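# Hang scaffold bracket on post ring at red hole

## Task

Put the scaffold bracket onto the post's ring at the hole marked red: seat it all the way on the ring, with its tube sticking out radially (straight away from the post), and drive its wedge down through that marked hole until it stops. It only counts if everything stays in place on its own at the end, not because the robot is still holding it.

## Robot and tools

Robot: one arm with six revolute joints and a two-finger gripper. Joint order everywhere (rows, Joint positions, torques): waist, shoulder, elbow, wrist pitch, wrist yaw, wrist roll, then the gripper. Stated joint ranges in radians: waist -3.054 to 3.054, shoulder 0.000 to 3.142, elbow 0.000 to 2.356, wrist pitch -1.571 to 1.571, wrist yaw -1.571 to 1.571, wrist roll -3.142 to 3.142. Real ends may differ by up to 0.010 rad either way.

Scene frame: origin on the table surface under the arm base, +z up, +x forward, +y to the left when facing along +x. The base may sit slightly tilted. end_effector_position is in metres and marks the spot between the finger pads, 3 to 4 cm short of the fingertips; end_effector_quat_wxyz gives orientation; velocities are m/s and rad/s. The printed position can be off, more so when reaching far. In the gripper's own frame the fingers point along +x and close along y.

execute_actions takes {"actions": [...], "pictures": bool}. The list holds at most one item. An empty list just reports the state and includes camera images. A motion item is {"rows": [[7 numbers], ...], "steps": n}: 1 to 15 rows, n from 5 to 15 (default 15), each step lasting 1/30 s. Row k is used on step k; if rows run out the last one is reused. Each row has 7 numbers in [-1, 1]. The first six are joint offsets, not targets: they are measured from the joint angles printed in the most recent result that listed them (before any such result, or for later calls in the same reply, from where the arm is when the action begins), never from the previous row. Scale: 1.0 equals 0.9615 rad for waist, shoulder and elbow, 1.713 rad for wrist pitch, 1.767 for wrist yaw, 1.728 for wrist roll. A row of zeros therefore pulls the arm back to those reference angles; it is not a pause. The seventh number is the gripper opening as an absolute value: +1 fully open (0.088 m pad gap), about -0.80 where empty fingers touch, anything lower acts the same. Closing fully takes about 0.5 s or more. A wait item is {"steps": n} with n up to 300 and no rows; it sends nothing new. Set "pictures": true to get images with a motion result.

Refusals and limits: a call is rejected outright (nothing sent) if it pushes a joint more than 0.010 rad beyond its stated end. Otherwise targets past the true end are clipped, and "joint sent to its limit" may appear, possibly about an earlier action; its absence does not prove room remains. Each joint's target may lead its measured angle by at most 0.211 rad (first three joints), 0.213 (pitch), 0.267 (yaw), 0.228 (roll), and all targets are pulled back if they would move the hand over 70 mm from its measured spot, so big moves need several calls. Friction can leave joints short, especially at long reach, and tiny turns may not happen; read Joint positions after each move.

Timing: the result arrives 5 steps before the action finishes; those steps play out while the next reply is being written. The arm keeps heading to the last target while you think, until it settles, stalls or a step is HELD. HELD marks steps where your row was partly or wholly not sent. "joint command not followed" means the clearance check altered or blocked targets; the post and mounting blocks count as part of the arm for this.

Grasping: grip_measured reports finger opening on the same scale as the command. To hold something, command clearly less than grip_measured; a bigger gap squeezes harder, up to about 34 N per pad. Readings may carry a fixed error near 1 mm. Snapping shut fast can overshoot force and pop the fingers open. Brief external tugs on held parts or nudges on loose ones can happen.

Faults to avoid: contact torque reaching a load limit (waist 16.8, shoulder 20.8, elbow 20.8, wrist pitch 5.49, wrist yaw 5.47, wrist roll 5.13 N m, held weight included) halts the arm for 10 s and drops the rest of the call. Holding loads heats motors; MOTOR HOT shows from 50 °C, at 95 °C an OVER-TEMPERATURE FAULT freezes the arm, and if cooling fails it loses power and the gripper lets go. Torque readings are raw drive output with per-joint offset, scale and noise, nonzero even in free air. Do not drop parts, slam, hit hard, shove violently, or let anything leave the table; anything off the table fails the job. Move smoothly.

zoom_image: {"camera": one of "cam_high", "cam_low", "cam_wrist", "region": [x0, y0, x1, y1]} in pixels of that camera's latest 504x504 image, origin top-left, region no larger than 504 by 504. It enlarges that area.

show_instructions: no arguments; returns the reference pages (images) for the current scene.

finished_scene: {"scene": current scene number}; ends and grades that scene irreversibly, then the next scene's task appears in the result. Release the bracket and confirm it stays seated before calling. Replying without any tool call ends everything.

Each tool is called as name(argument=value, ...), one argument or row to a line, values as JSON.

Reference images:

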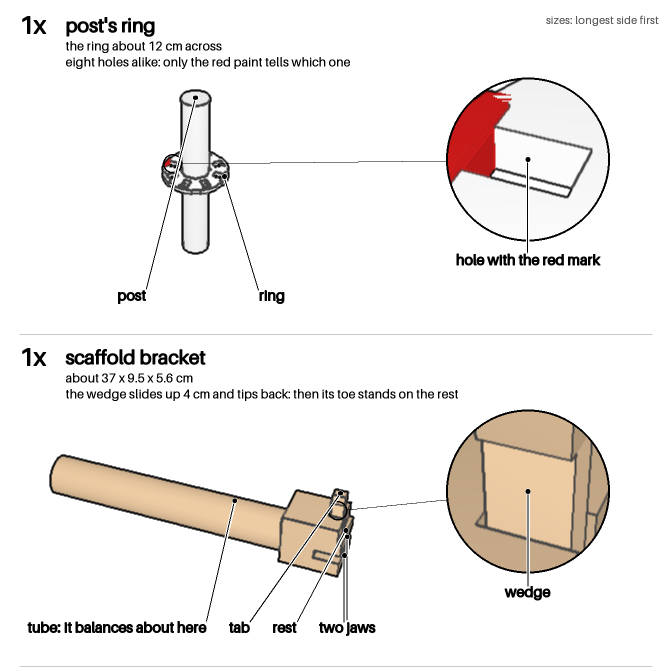

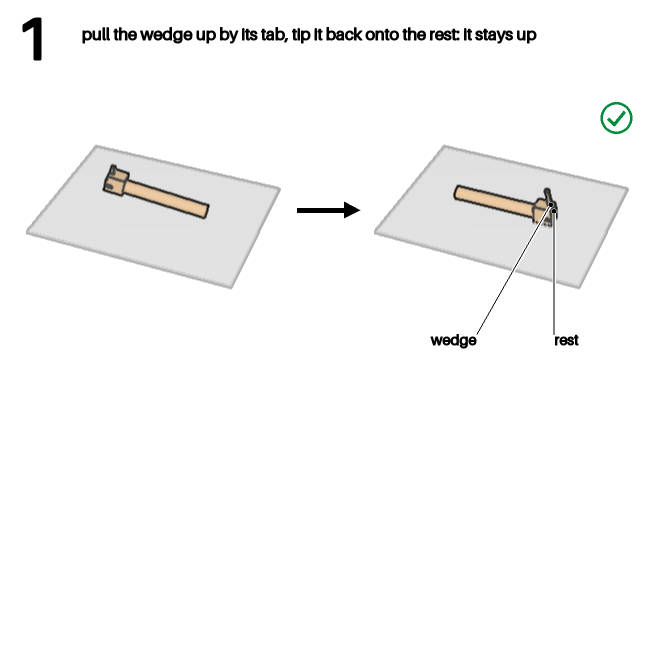

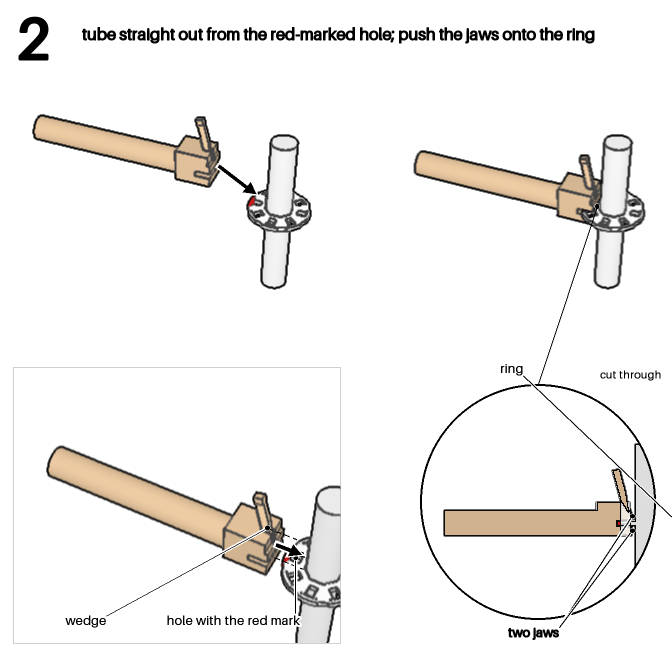

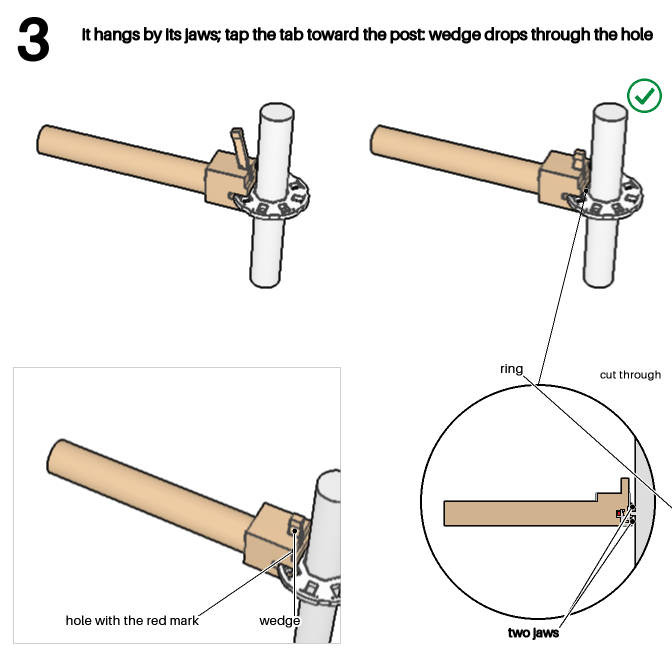

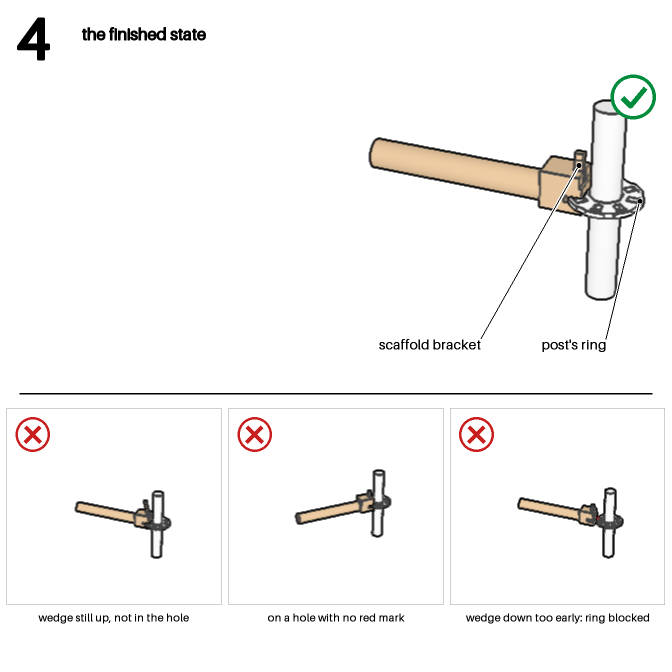

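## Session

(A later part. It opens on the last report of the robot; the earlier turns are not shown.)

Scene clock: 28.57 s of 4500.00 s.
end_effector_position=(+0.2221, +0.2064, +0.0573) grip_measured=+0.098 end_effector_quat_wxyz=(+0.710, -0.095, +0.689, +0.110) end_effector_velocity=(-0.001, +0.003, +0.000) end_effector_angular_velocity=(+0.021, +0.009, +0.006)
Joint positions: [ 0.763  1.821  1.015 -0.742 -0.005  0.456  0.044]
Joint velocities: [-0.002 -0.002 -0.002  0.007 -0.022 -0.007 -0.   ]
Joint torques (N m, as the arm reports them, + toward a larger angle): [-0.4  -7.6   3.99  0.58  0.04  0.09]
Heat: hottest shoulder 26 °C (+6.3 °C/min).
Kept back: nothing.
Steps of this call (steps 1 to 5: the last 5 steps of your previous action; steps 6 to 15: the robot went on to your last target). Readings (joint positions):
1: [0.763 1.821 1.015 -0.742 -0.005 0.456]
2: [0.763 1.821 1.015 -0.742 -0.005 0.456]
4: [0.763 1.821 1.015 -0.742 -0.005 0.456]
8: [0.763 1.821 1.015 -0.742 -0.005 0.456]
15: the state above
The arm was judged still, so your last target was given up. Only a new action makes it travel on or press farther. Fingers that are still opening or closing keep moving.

execute_actions(
  actions=[
    {"rows": [[0,-0.03,0.1,-0.075,0,0,-0.5],[0,-0.06,0.2,-0.15,0,0,-0.5],[0,-0.09,0.3,-0.225,0,0,-0.5],[0,-0.12,0.4,-0.3,0,0,-0.5],[0,-0.138,0.46,-0.349,0,0,-0.5]], "steps": 15},
  ],
)

execute_actions(
  actions=[
    {"steps": 15},
  ],
  pictures=true,
)

Scene clock: 29.17 s of 4500.00 s.
end_effector_position=(+0.2289, +0.2133, +0.1767) grip_measured=+0.099 end_effector_quat_wxyz=(+0.710, -0.095, +0.689, +0.109) end_effector_velocity=(-0.043, -0.034, +0.349) end_effector_angular_velocity=(+0.124, -0.102, +0.006)
Joint positions: [ 0.763  1.715  1.391 -1.223 -0.004  0.456  0.044]
Joint velocities: [-0.002 -0.432  0.891 -1.165 -0.022 -0.007 -0.   ]
Joint torques (N m, as the arm reports them, + toward a larger angle): [-0.1  -7.28  3.87 -0.08 -0.08 -0.01]
Heat: hottest shoulder 26 °C (+6.2 °C/min).
Steps of this call (steps 1 to 8: nothing new was sent; steps 9 to 18: the first 10 steps of this action). Readings (joint positions):
9: [0.763 1.819 1.028 -0.762 -0.004 0.456]
10: [0.763 1.819 1.060 -0.823 -0.004 0.456]
12: [0.763 1.806 1.131 -0.938 -0.004 0.456]
16: [0.763 1.742 1.311 -1.127 -0.004 0.456]
18: the state above

Scene clock: 29.67 s of 4500.00 s.
end_effector_position=(+0.2181, +0.2034, +0.1954) grip_measured=+0.099 end_effector_quat_wxyz=(+0.697, -0.104, +0.702, +0.101) end_effector_velocity=(-0.001, +0.002, +0.000) end_effector_angular_velocity=(+0.010, -0.000, +0.024)
Joint positions: [ 0.763  1.693  1.441 -1.339 -0.004  0.456  0.044]
Joint velocities: [ 0.002 -0.002 -0.002  0.007 -0.007 -0.022 -0.   ]
Joint torques (N m, as the arm reports them, + toward a larger angle): [-0.05 -8.01  6.17  0.43 -0.06 -0.01]
Heat: hottest shoulder 26 °C (+6.1 °C/min).
Kept back: nothing.
Steps of this call (steps 1 to 5: the last 5 steps of your previous action; steps 6 to 15: the robot went on to your last target). Readings (joint positions):
1: [0.763 1.703 1.414 -1.258 -0.004 0.456]
2: [0.763 1.693 1.429 -1.283 -0.004 0.456]
4: [0.763 1.688 1.440 -1.311 -0.004 0.456]
8: [0.763 1.693 1.441 -1.333 -0.004 0.456]
15: the state above

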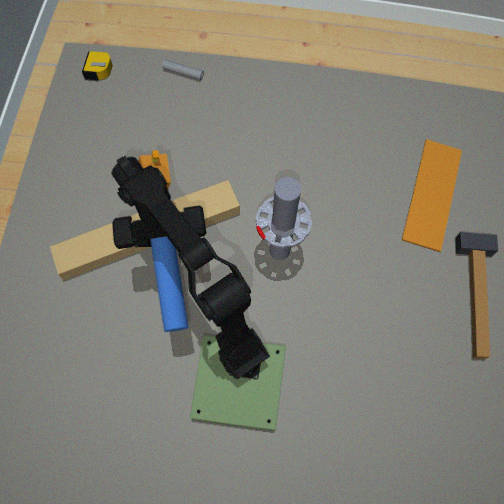

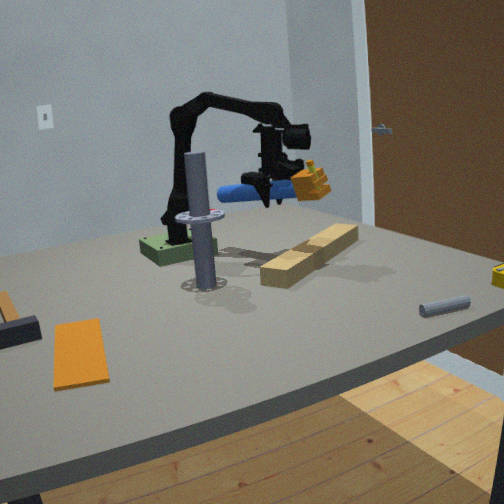

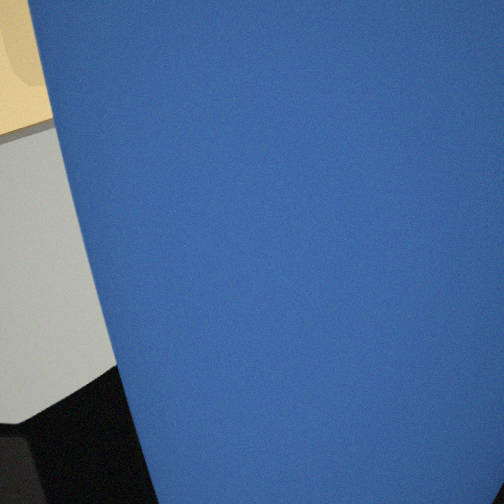

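execute_actions(
  actions=[
    {"rows": [[0.02,-0.08,-0.07,0.005,-0.02,0.2,-0.5],[0.04,-0.16,-0.14,0.01,-0.04,0.4,-0.5],[0.06,-0.24,-0.21,0.02,-0.06,0.6,-0.5],[0.076,-0.319,-0.286,0.023,-0.083,0.826,-0.5]], "steps": 15},
  ],
)

execute_actions(
  actions=[
    {"steps": 30},
  ],
  pictures=true,
)

Scene clock: 31.07 s of 4500.00 s.
end_effector_position=(+0.1460, +0.1875, +0.2005) grip_measured=+0.098 end_effector_quat_wxyz=(+0.673, +0.124, +0.728, -0.040) end_effector_velocity=(-0.010, +0.003, +0.008) end_effector_angular_velocity=(+0.040, +0.174, -1.804)
Joint positions: [ 0.834  1.412  1.182 -1.304 -0.14   1.054  0.044]
Joint velocities: [-0.002 -0.144 -0.1    0.11  -0.066  1.824 -0.   ]
Joint torques (N m, as the arm reports them, + toward a larger angle): [-0.04 -6.32  4.34  0.72 -0.24  0.03]
Heat: hottest shoulder 27 °C (+7.7 °C/min).
Steps of this call (steps 1 to 15: the robot went on to your last target; steps 16 to 32: nothing new was sent; steps 33 to 42: the first 10 steps of this action). Readings (joint positions):
33: [0.765 1.686 1.433 -1.333 -0.008 0.497]
34: [0.769 1.665 1.408 -1.319 -0.022 0.565]
36: [0.788 1.581 1.316 -1.311 -0.069 0.688]
40: [0.833 1.431 1.193 -1.320 -0.135 0.933]
42: the state above

Scene clock: 32.07 s of 4500.00 s.
end_effector_position=(+0.1426, +0.1860, +0.1989) grip_measured=+0.098 end_effector_quat_wxyz=(+0.563, +0.384, +0.654, -0.329) end_effector_velocity=(-0.002, -0.004, +0.001) end_effector_angular_velocity=(-0.017, +0.005, +0.004)
Joint positions: [ 0.834  1.4    1.166 -1.301 -0.149  1.88   0.044]
Joint velocities: [-0.002 -0.002  0.002 -0.022  0.007 -0.007 -0.   ]
Joint torques (N m, as the arm reports them, + toward a larger angle): [ 0.12 -6.65  4.72  0.72 -0.18  0.07]
Heat: hottest shoulder 27 °C (+7.5 °C/min).
Kept back: nothing.
Steps of this call (steps 1 to 5: the last 5 steps of your previous action; steps 6 to 30: the robot went on to your last target). Readings (joint positions):
1: [0.834 1.409 1.180 -1.303 -0.142 1.116]
2: [0.834 1.407 1.176 -1.303 -0.144 1.177]
4: [0.834 1.405 1.170 -1.303 -0.147 1.299]
8: [0.834 1.403 1.166 -1.303 -0.148 1.543]
30: the state above

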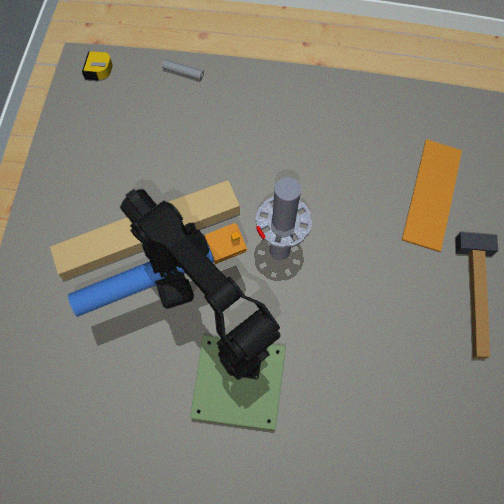

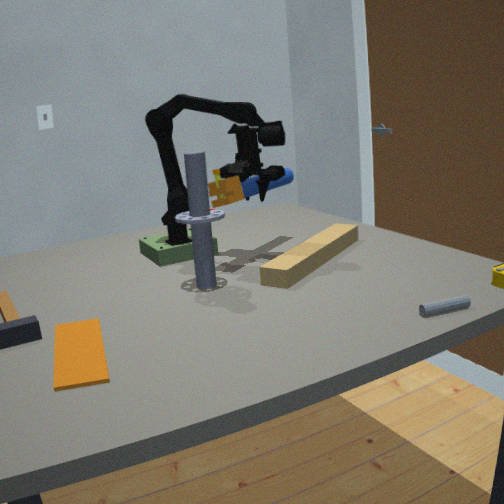

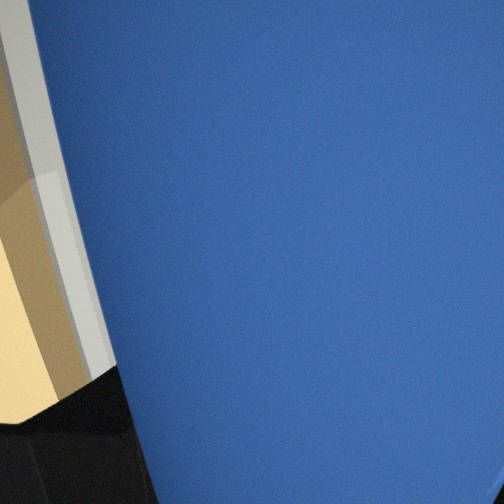

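execute_actions(
  actions=[
    {"rows": [[-0.017,0.05,-0.017,0.04,0,-0.01,-0.5],[-0.034,0.107,-0.035,0.085,0,-0.019,-0.5]], "steps": 15},
  ],
)

execute_actions(
  actions=[
    {"steps": 15},
  ],
  pictures=true,
)

Scene clock: 32.97 s of 4500.00 s.
end_effector_position=(+0.1644, +0.1984, +0.1662) grip_measured=+0.098 end_effector_quat_wxyz=(+0.562, +0.382, +0.655, -0.331) end_effector_velocity=(+0.021, +0.020, +0.001) end_effector_angular_velocity=(+0.108, -0.100, +0.044)
Joint positions: [ 0.805  1.504  1.126 -1.166 -0.151  1.851  0.044]
Joint velocities: [-0.007 -0.002 -0.002  0.139 -0.007 -0.051 -0.   ]
Joint torques (N m, as the arm reports them, + toward a larger angle): [-0.31 -6.22  5.22  0.71 -0.03 -0.1 ]
Heat: hottest shoulder 27 °C (+7.3 °C/min).
Steps of this call (steps 1 to 15: the robot went on to your last target; steps 16 to 17: nothing new was sent; steps 18 to 27: the first 10 steps of this action). Readings (joint positions):
18: [0.833 1.404 1.163 -1.295 -0.150 1.880]
19: [0.829 1.416 1.158 -1.269 -0.150 1.875]
21: [0.817 1.454 1.151 -1.196 -0.151 1.860]
25: [0.806 1.503 1.129 -1.174 -0.151 1.853]
27: the state above

Scene clock: 33.47 s of 4500.00 s.
end_effector_position=(+0.1658, +0.1995, +0.1663) grip_measured=+0.098 end_effector_quat_wxyz=(+0.563, +0.385, +0.654, -0.327) end_effector_velocity=(-0.002, -0.004, +0.001) end_effector_angular_velocity=(-0.017, +0.006, +0.004)
Joint positions: [ 0.805  1.504  1.126 -1.158 -0.151  1.849  0.044]
Joint velocities: [-0.002 -0.002  0.002 -0.022  0.007 -0.007 -0.   ]
Joint torques (N m, as the arm reports them, + toward a larger angle): [-0.37 -6.    5.25  0.69 -0.06 -0.08]
Heat: hottest shoulder 27 °C (+7.2 °C/min).
Kept back: nothing.
Steps of this call (steps 1 to 5: the last 5 steps of your previous action; steps 6 to 15: the robot went on to your last target). Readings (joint positions):
1: [0.805 1.504 1.126 -1.161 -0.151 1.851]
2: [0.805 1.504 1.126 -1.159 -0.151 1.850]
4: [0.805 1.504 1.126 -1.159 -0.151 1.850]
8: [0.805 1.504 1.126 -1.158 -0.151 1.850]
15: the state above
The arm was judged still, so your last target was given up. Only a new action makes it travel on or press farther. Fingers that are still opening or closing keep moving.

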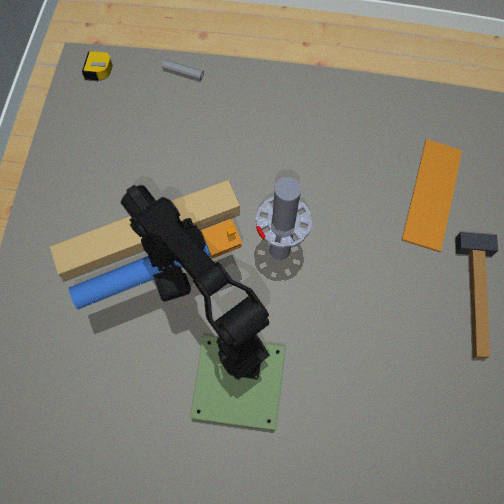

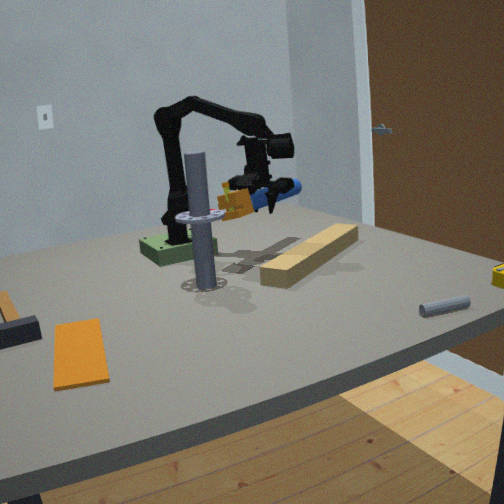

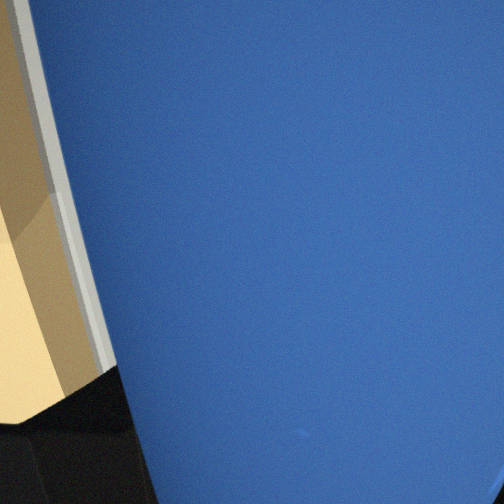

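zoom_image(
  camera="cam_high",
  region=[180, 170, 330, 290],
)

zoom_image(
  camera="cam_low",
  region=[160, 150, 310, 300],
)

Region (180, 170, 330, 290) of cam_high's 504x504 image, scaled by 3.360, with more detail than that image has; it fills the top 403 rows of this view, and the rest is white.

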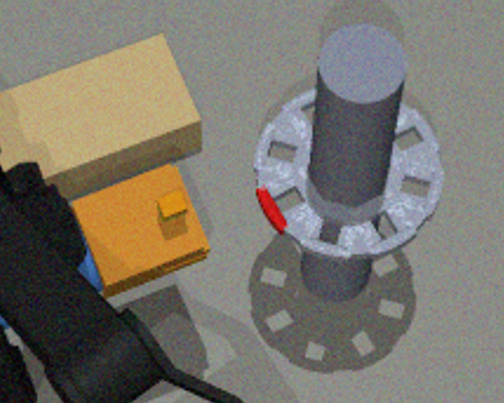

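Region (160, 150, 310, 300) of cam_low's 504x504 image, scaled by 3.360, with more detail than that image has.

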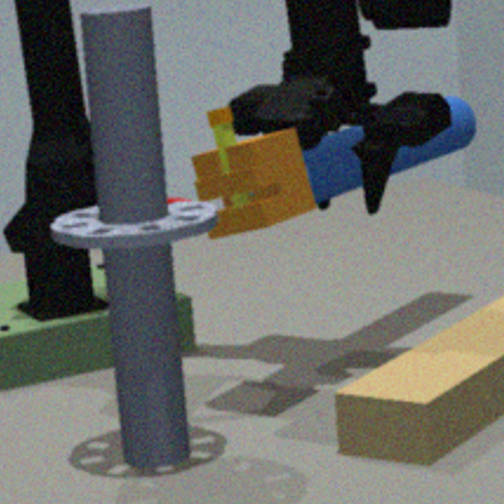

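execute_actions(
  actions=[
    {"rows": [[-0.03,-0.003,-0.001,-0.003,0,-0.018,-0.5],[-0.065,-0.006,-0.002,-0.005,0,-0.036,-0.5],[-0.1,-0.009,-0.003,-0.008,0,-0.054,-0.5],[-0.129,-0.0125,-0.004,-0.0105,0,-0.072,-0.5]], "steps": 15},
  ],
)

execute_actions(
  actions=[
    {"steps": 15},
  ],
  pictures=true,
)

zoom_image(
  camera="cam_high",
  region=[180, 170, 330, 290],
)

zoom_image(
  camera="cam_low",
  region=[160, 150, 310, 300],
)

Scene clock: 34.77 s of 4500.00 s.
end_effector_position=(+0.1852, +0.1759, +0.1654) grip_measured=+0.098 end_effector_quat_wxyz=(+0.563, +0.386, +0.652, -0.329) end_effector_velocity=(-0.004, -0.009, -0.002) end_effector_angular_velocity=(-0.015, +0.026, +0.087)
Joint positions: [ 0.686  1.504  1.122 -1.172 -0.152  1.736  0.044]
Joint velocities: [-0.022  0.002 -0.007 -0.037 -0.007 -0.11  -0.   ]
Joint torques (N m, as the arm reports them, + toward a larger angle): [-0.19 -7.17  4.62  0.29 -0.07 -0.08]
Heat: hottest shoulder 27 °C (+6.9 °C/min).
Steps of this call (steps 1 to 29: nothing new was sent; steps 30 to 39: the first 10 steps of this action). Readings (joint positions):
30: [0.803 1.504 1.126 -1.158 -0.152 1.844]
31: [0.794 1.505 1.126 -1.158 -0.153 1.830]
33: [0.756 1.504 1.126 -1.161 -0.155 1.788]
37: [0.691 1.504 1.123 -1.170 -0.152 1.744]
39: the state above

Scene clock: 35.27 s of 4500.00 s.
end_effector_position=(+0.1854, +0.1754, +0.1654) grip_measured=+0.098 end_effector_quat_wxyz=(+0.564, +0.384, +0.654, -0.328) end_effector_velocity=(-0.004, -0.003, -0.000) end_effector_angular_velocity=(-0.007, +0.021, +0.005)
Joint positions: [ 0.684  1.504  1.122 -1.173 -0.152  1.727  0.044]
Joint velocities: [-0.002 -0.002 -0.002 -0.022 -0.007 -0.007 -0.   ]
Joint torques (N m, as the arm reports them, + toward a larger angle): [-0.38 -7.15  4.65  0.27 -0.1  -0.06]
Heat: hottest shoulder 27 °C (+6.8 °C/min).
Kept back: nothing.
Steps of this call (steps 1 to 5: the last 5 steps of your previous action; steps 6 to 15: the robot went on to your last target). Readings (joint positions):
1: [0.685 1.504 1.122 -1.172 -0.152 1.733]
2: [0.685 1.504 1.122 -1.172 -0.152 1.732]
4: [0.685 1.504 1.122 -1.172 -0.152 1.729]
8: [0.684 1.504 1.122 -1.173 -0.152 1.728]
15: the state above
The arm was judged still, so your last target was given up. Only a new action makes it travel on or press farther. Fingers that are still opening or closing keep moving.

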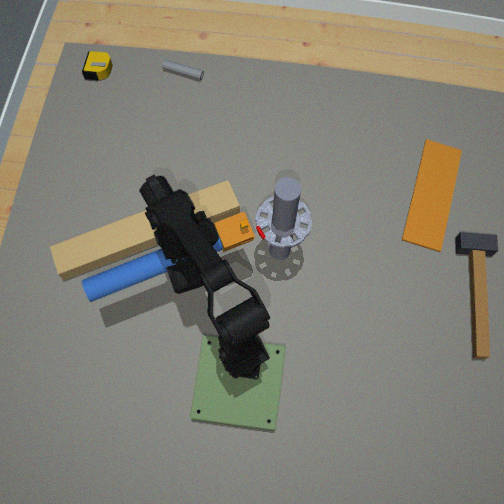

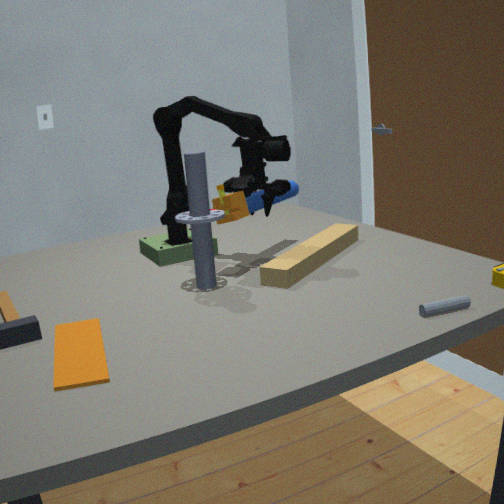

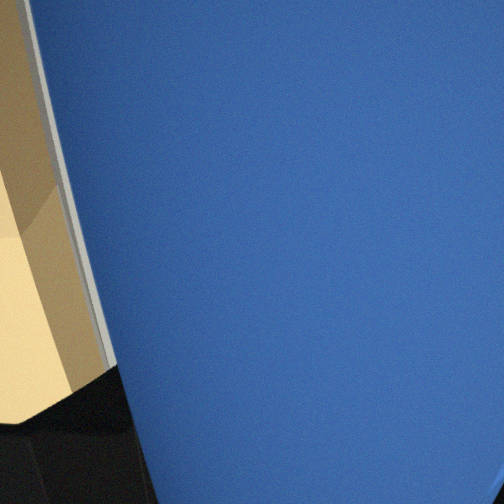

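Region (180, 170, 330, 290) of cam_high's 504x504 image, scaled by 3.360, with more detail than that image has; it fills the top 403 rows of this view, and the rest is white.

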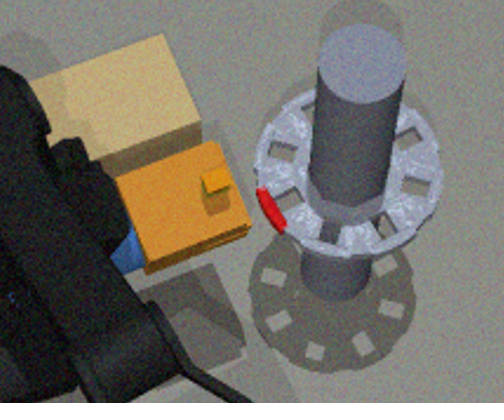

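Region (160, 150, 310, 300) of cam_low's 504x504 image, scaled by 3.360, with more detail than that image has.

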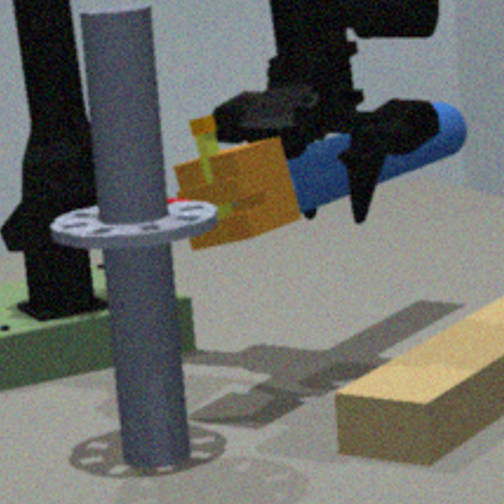

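execute_actions(
  actions=[
    {"rows": [[0,0,0,0,0,0.05,-0.5]], "steps": 12},
  ],
)

execute_actions(
  actions=[
    {"steps": 10},
  ],
  pictures=true,
)

zoom_image(
  camera="cam_high",
  region=[180, 170, 330, 290],
)

Scene clock: 36.13 s of 4500.00 s.
end_effector_position=(+0.1853, +0.1753, +0.1653) grip_measured=+0.098 end_effector_quat_wxyz=(+0.549, +0.405, +0.641, -0.352) end_effector_velocity=(-0.003, -0.005, +0.001) end_effector_angular_velocity=(-0.023, +0.022, -0.097)
Joint positions: [ 0.684  1.504  1.122 -1.173 -0.152  1.803  0.044]
Joint velocities: [-0.002 -0.007 -0.002 -0.022  0.007  0.095 -0.   ]
Joint torques (N m, as the arm reports them, + toward a larger angle): [-0.12 -5.77  4.65  0.5  -0.13  0.07]
Heat: hottest shoulder 27 °C (+6.6 °C/min).
Steps of this call (steps 1 to 19: nothing new was sent; steps 20 to 26: the first 7 steps of this action). Readings (joint positions):
20: [0.684 1.504 1.122 -1.173 -0.152 1.741]
21: [0.684 1.504 1.122 -1.173 -0.152 1.763]
23: [0.684 1.504 1.122 -1.173 -0.152 1.787]
26: the state above

Scene clock: 36.47 s of 4500.00 s.
end_effector_position=(+0.1853, +0.1753, +0.1653) grip_measured=+0.098 end_effector_quat_wxyz=(+0.547, +0.407, +0.639, -0.355) end_effector_velocity=(-0.001, -0.003, -0.000) end_effector_angular_velocity=(-0.010, +0.000, +0.005)
Joint positions: [ 0.684  1.504  1.122 -1.173 -0.152  1.811  0.044]
Joint velocities: [-0.002 -0.002 -0.002 -0.007  0.007 -0.007 -0.   ]
Joint torques (N m, as the arm reports them, + toward a larger angle): [-0.04 -5.74  4.67  0.53 -0.12  0.05]
Heat: hottest shoulder 27 °C (+6.6 °C/min).
Kept back: nothing.
Steps of this call (steps 1 to 5: the last 5 steps of your previous action; steps 6 to 10: the robot went on to your last target). Readings (joint positions):
1: [0.684 1.504 1.122 -1.173 -0.152 1.805]
2: [0.684 1.504 1.122 -1.173 -0.152 1.807]
4: [0.684 1.504 1.122 -1.173 -0.152 1.809]
8: [0.684 1.504 1.122 -1.173 -0.152 1.811]
10: the state above

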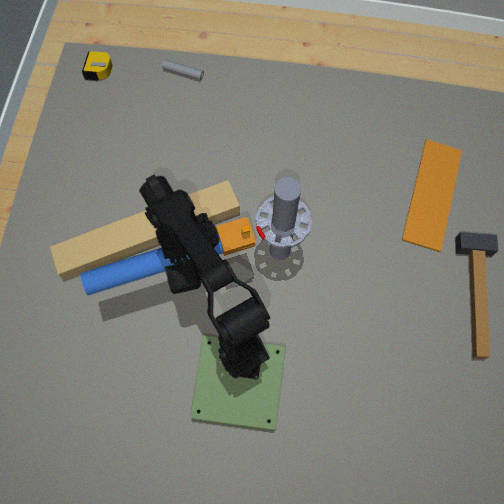

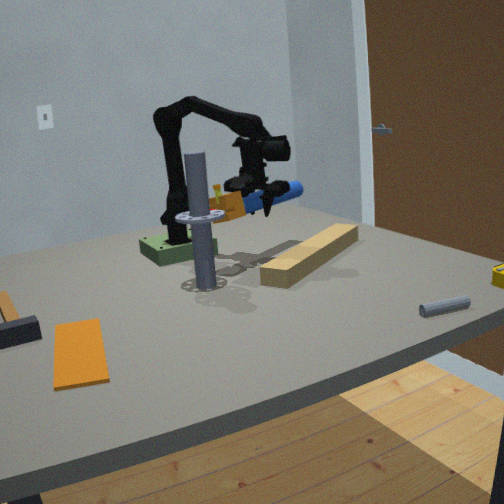

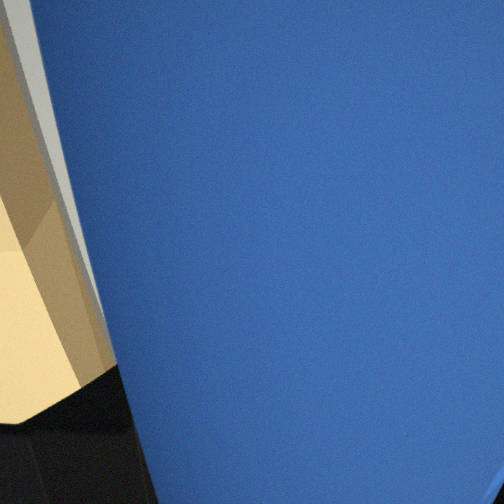

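Region (180, 170, 330, 290) of cam_high's 504x504 image, scaled by 3.360, with more detail than that image has; it fills the top 403 rows of this view, and the rest is white.

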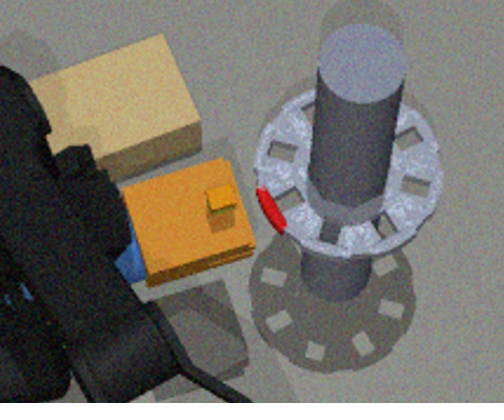

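execute_actions(
  actions=[
    {"rows": [[0.0125,-0.0737,-0.0684,-0.003,0,-0.0694,-0.5]], "steps": 15},
  ],
)

execute_actions(
  actions=[
    {"steps": 10},
  ],
  pictures=true,
)

zoom_image(
  camera="cam_high",
  region=[180, 170, 330, 290],
)

zoom_image(
  camera="cam_low",
  region=[160, 150, 310, 300],
)

Scene clock: 37.70 s of 4500.00 s.
end_effector_position=(+0.1695, +0.1655, +0.1612) grip_measured=+0.098 end_effector_quat_wxyz=(+0.568, +0.368, +0.662, -0.322) end_effector_velocity=(-0.007, -0.005, +0.004) end_effector_angular_velocity=(+0.009, +0.000, +0.048)
Joint positions: [ 0.693  1.45   1.058 -1.18  -0.152  1.698  0.044]
Joint velocities: [-0.002 -0.032 -0.012 -0.022 -0.007 -0.051 -0.   ]
Joint torques (N m, as the arm reports them, + toward a larger angle): [ 0.25 -6.92  4.55  0.65 -0.12 -0.08]
Heat: hottest shoulder 27 °C (+6.4 °C/min).
Steps of this call (steps 1 to 15: the robot went on to your last target; steps 16 to 27: nothing new was sent; steps 28 to 37: the first 10 steps of this action). Readings (joint positions):
28: [0.684 1.498 1.113 -1.168 -0.152 1.791]
29: [0.686 1.486 1.099 -1.165 -0.152 1.758]
31: [0.690 1.466 1.074 -1.179 -0.152 1.727]
35: [0.693 1.453 1.058 -1.180 -0.152 1.702]
37: the state above

Scene clock: 38.03 s of 4500.00 s.
end_effector_position=(+0.1691, +0.1653, +0.1613) grip_measured=+0.098 end_effector_quat_wxyz=(+0.569, +0.367, +0.663, -0.320) end_effector_velocity=(+0.002, +0.001, +0.001) end_effector_angular_velocity=(+0.014, -0.006, +0.000)
Joint positions: [ 0.693  1.448  1.056 -1.18  -0.152  1.693  0.044]
Joint velocities: [-0.007 -0.002  0.002  0.007 -0.007 -0.007 -0.   ]
Joint torques (N m, as the arm reports them, + toward a larger angle): [ 0.18 -6.93  4.52  0.65 -0.13 -0.06]
Heat: hottest shoulder 27 °C (+6.3 °C/min).
Kept back: nothing.
Steps of this call (steps 1 to 5: the last 5 steps of your previous action; steps 6 to 10: the robot went on to your last target). Readings (joint positions):
1: [0.693 1.450 1.057 -1.180 -0.152 1.696]
2: [0.693 1.449 1.057 -1.180 -0.152 1.695]
4: [0.693 1.448 1.057 -1.180 -0.152 1.694]
8: [0.693 1.448 1.056 -1.180 -0.152 1.693]
10: the state above

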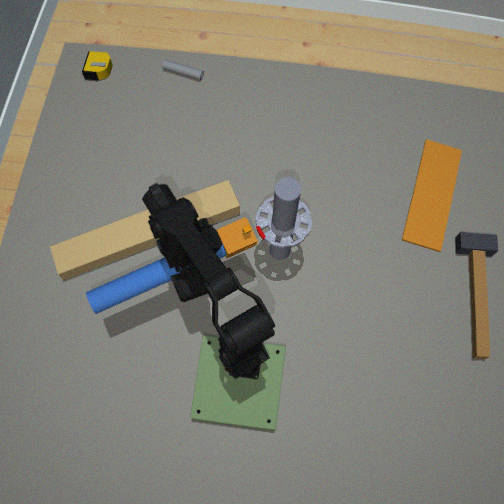

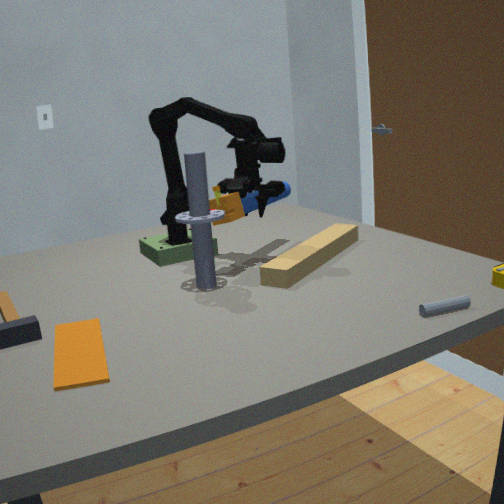

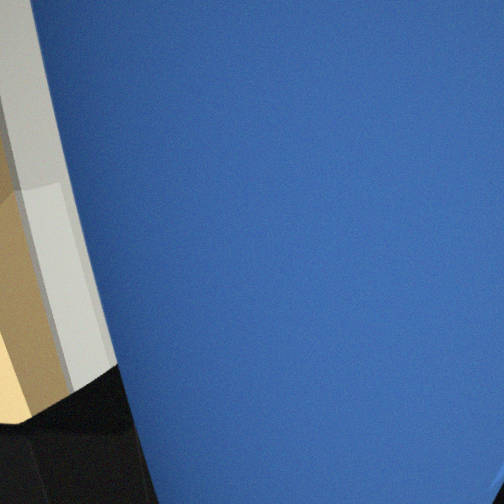

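Region (180, 170, 330, 290) of cam_high's 504x504 image, scaled by 3.360, with more detail than that image has; it fills the top 403 rows of this view, and the rest is white.

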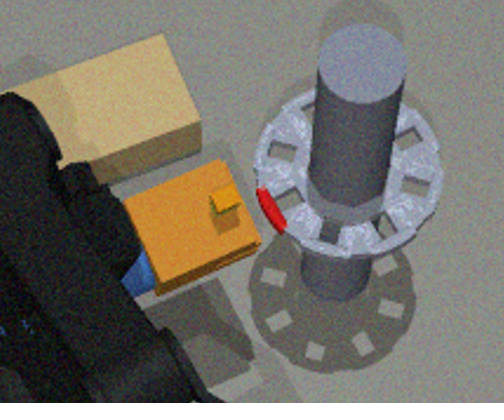

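Region (160, 150, 310, 300) of cam_low's 504x504 image, scaled by 3.360, with more detail than that image has.

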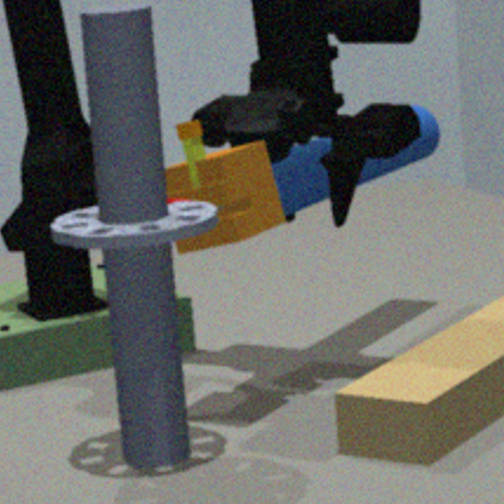

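execute_actions(
  actions=[
    {"rows": [[-0.022,-0.003,-0.002,0,0,-0.012,-0.5],[-0.044,-0.006,-0.0045,0,0,-0.024,-0.5],[-0.066,-0.009,-0.007,-0.001,0,-0.037,-0.5],[-0.088,-0.012,-0.009,-0.001,0,-0.049,-0.5],[-0.11,-0.015,-0.011,-0.002,0,-0.061,-0.5],[-0.1316,-0.0187,-0.0135,-0.002,0,-0.0732,-0.5]], "steps": 15},
  ],
)

execute_actions(
  actions=[
    {"steps": 10},
  ],
  pictures=true,
)

zoom_image(
  camera="cam_high",
  region=[180, 170, 330, 290],
)

zoom_image(
  camera="cam_low",
  region=[160, 150, 310, 300],
)

Scene clock: 39.30 s of 4500.00 s.
end_effector_position=(+0.1738, +0.1567, +0.1633) grip_measured=+0.098 end_effector_quat_wxyz=(+0.559, +0.369, +0.679, -0.301) end_effector_velocity=(-0.008, -0.007, +0.006) end_effector_angular_velocity=(+0.032, +0.018, +0.053)
Joint positions: [ 0.623  1.437  1.05  -1.187 -0.197  1.599  0.044]
Joint velocities: [-0.027 -0.037 -0.012 -0.037 -0.037 -0.081 -0.   ]
Joint torques (N m, as the arm reports them, + toward a larger angle): [-5.21 -5.71  4.1   0.82  1.86 -0.67]
Heat: hottest shoulder 27 °C (+6.1 °C/min).
Steps of this call (steps 1 to 15: the robot went on to your last target; steps 16 to 28: nothing new was sent; steps 29 to 38: the first 10 steps of this action). Readings (joint positions):
29: [0.691 1.448 1.056 -1.180 -0.152 1.689]
30: [0.686 1.448 1.055 -1.180 -0.153 1.680]
32: [0.661 1.448 1.053 -1.180 -0.154 1.652]
36: [0.625 1.441 1.050 -1.184 -0.192 1.607]
38: the state above

Scene clock: 39.63 s of 4500.00 s.
end_effector_position=(+0.1731, +0.1565, +0.1639) grip_measured=+0.098 end_effector_quat_wxyz=(+0.559, +0.368, +0.681, -0.299) end_effector_velocity=(-0.003, +0.000, +0.000) end_effector_angular_velocity=(+0.003, +0.009, +0.010)
Joint positions: [ 0.621  1.434  1.049 -1.189 -0.202  1.592  0.044]
Joint velocities: [ 0.002 -0.002 -0.002 -0.007 -0.007 -0.007 -0.   ]
Joint torques (N m, as the arm reports them, + toward a larger angle): [-5.57 -5.69  4.05  0.95  1.98 -0.79]
Heat: hottest shoulder 27 °C (+6.1 °C/min).
Kept back: nothing.
Steps of this call (steps 1 to 5: the last 5 steps of your previous action; steps 6 to 10: the robot went on to your last target). Readings (joint positions):
1: [0.622 1.437 1.050 -1.188 -0.199 1.598]
2: [0.622 1.436 1.050 -1.188 -0.200 1.596]
4: [0.621 1.435 1.049 -1.189 -0.201 1.594]
8: [0.621 1.434 1.049 -1.189 -0.201 1.592]
10: the state above

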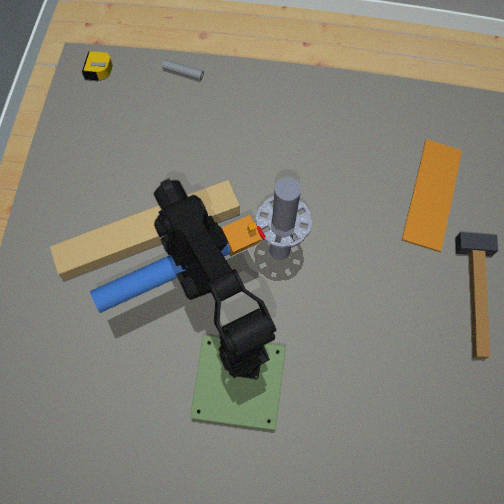

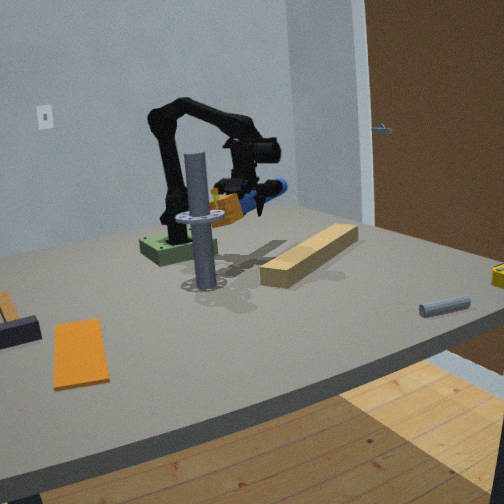

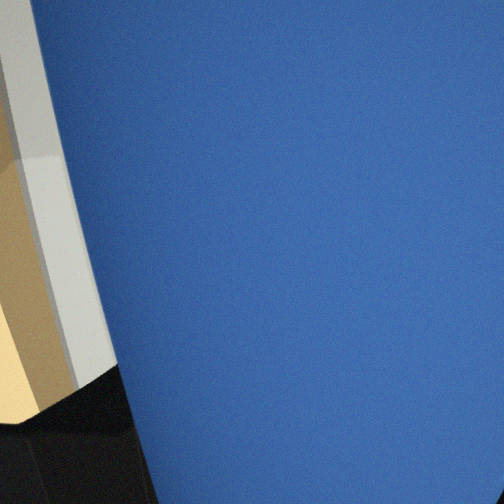

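Region (180, 170, 330, 290) of cam_high's 504x504 image, scaled by 3.360, with more detail than that image has; it fills the top 403 rows of this view, and the rest is white.

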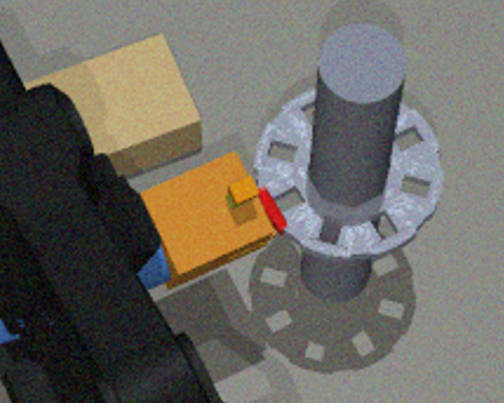

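Region (160, 150, 310, 300) of cam_low's 504x504 image, scaled by 3.360, with more detail than that image has.

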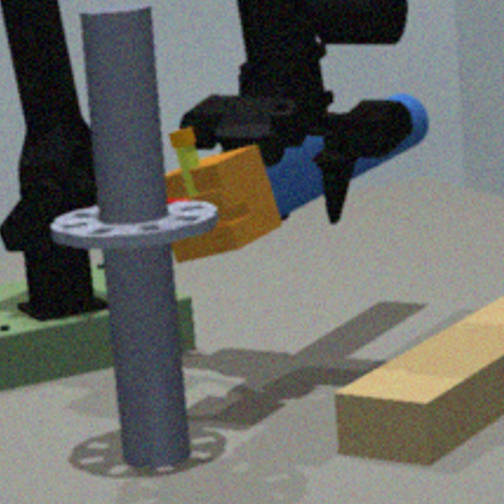

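execute_actions(
  actions=[
    {"rows": [[0.075,0.01,0.0406,-0.0158,0.028,0.058,-0.5]], "steps": 15},
  ],
)

execute_actions(
  actions=[
    {"steps": 10},
  ],
  pictures=true,
)

zoom_image(
  camera="cam_low",
  region=[160, 150, 310, 300],
)

Scene clock: 41.03 s of 4500.00 s.
end_effector_position=(+0.1672, +0.1626, +0.1662) grip_measured=+0.098 end_effector_quat_wxyz=(+0.567, +0.363, +0.666, -0.322) end_effector_velocity=(-0.006, +0.004, +0.003) end_effector_angular_velocity=(-0.006, +0.018, -0.009)
Joint positions: [ 0.687  1.442  1.071 -1.212 -0.155  1.685  0.044]
Joint velocities: [ 0.027  0.002  0.012 -0.022 -0.007  0.037 -0.   ]
Joint torques (N m, as the arm reports them, + toward a larger angle): [ 0.14 -5.08  6.02  0.22 -0.02  0.06]
Heat: hottest shoulder 27 °C (+5.8 °C/min).
Steps of this call (steps 1 to 15: the robot went on to your last target; steps 16 to 32: nothing new was sent; steps 33 to 42: the first 10 steps of this action). Readings (joint positions):
33: [0.628 1.435 1.051 -1.189 -0.189 1.599]
34: [0.643 1.438 1.055 -1.192 -0.165 1.621]
36: [0.662 1.442 1.061 -1.204 -0.155 1.655]
40: [0.684 1.442 1.069 -1.210 -0.155 1.680]
42: the state above

Scene clock: 41.37 s of 4500.00 s.
end_effector_position=(+0.1667, +0.1630, +0.1663) grip_measured=+0.098 end_effector_quat_wxyz=(+0.566, +0.363, +0.665, -0.323) end_effector_velocity=(-0.001, -0.000, +0.001) end_effector_angular_velocity=(+0.006, +0.004, +0.019)
Joint positions: [ 0.689  1.443  1.071 -1.213 -0.155  1.69   0.044]
Joint velocities: [-0.002 -0.002  0.002 -0.007 -0.007 -0.022 -0.   ]
Joint torques (N m, as the arm reports them, + toward a larger angle): [ 0.14 -5.07  6.12  0.21  0.    0.03]
Heat: hottest shoulder 27 °C (+5.8 °C/min).
Kept back: nothing.
Steps of this call (steps 1 to 5: the last 5 steps of your previous action; steps 6 to 10: the robot went on to your last target). Readings (joint positions):
1: [0.688 1.442 1.071 -1.212 -0.155 1.686]
2: [0.688 1.442 1.071 -1.212 -0.155 1.687]
4: [0.689 1.443 1.071 -1.213 -0.155 1.688]
8: [0.689 1.443 1.071 -1.213 -0.155 1.689]
10: the state above

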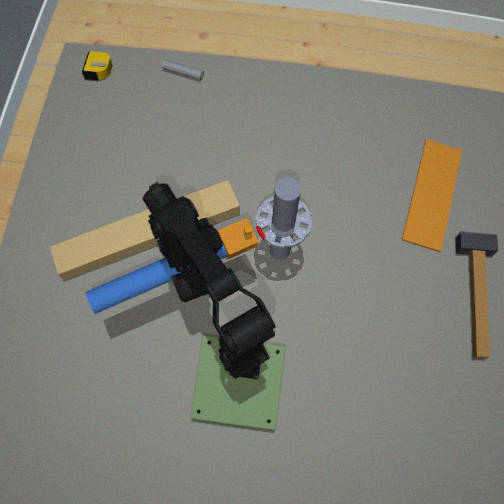

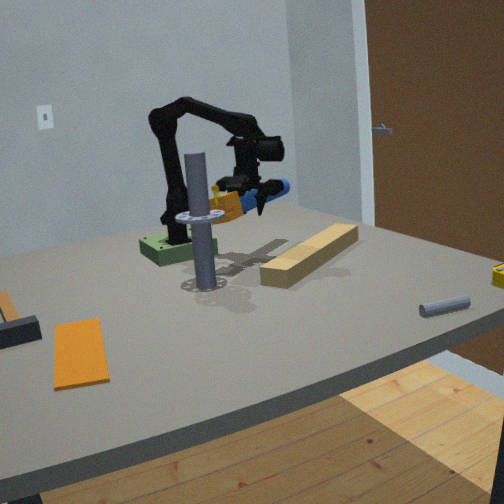

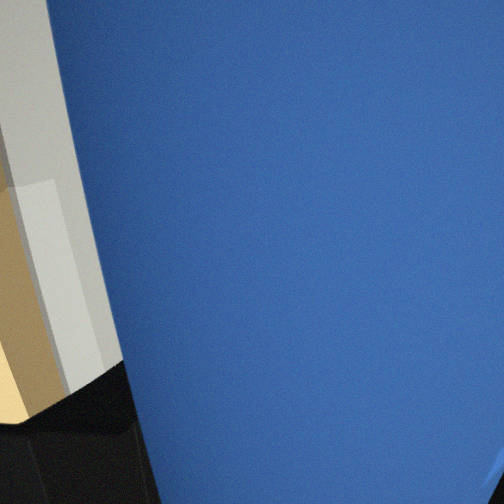

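Region (160, 150, 310, 300) of cam_low's 504x504 image, scaled by 3.360, with more detail than that image has.

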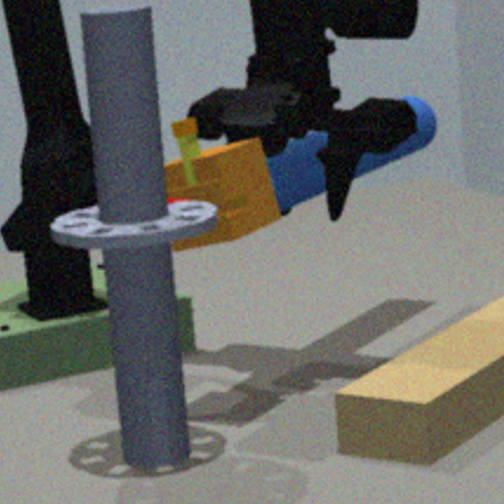

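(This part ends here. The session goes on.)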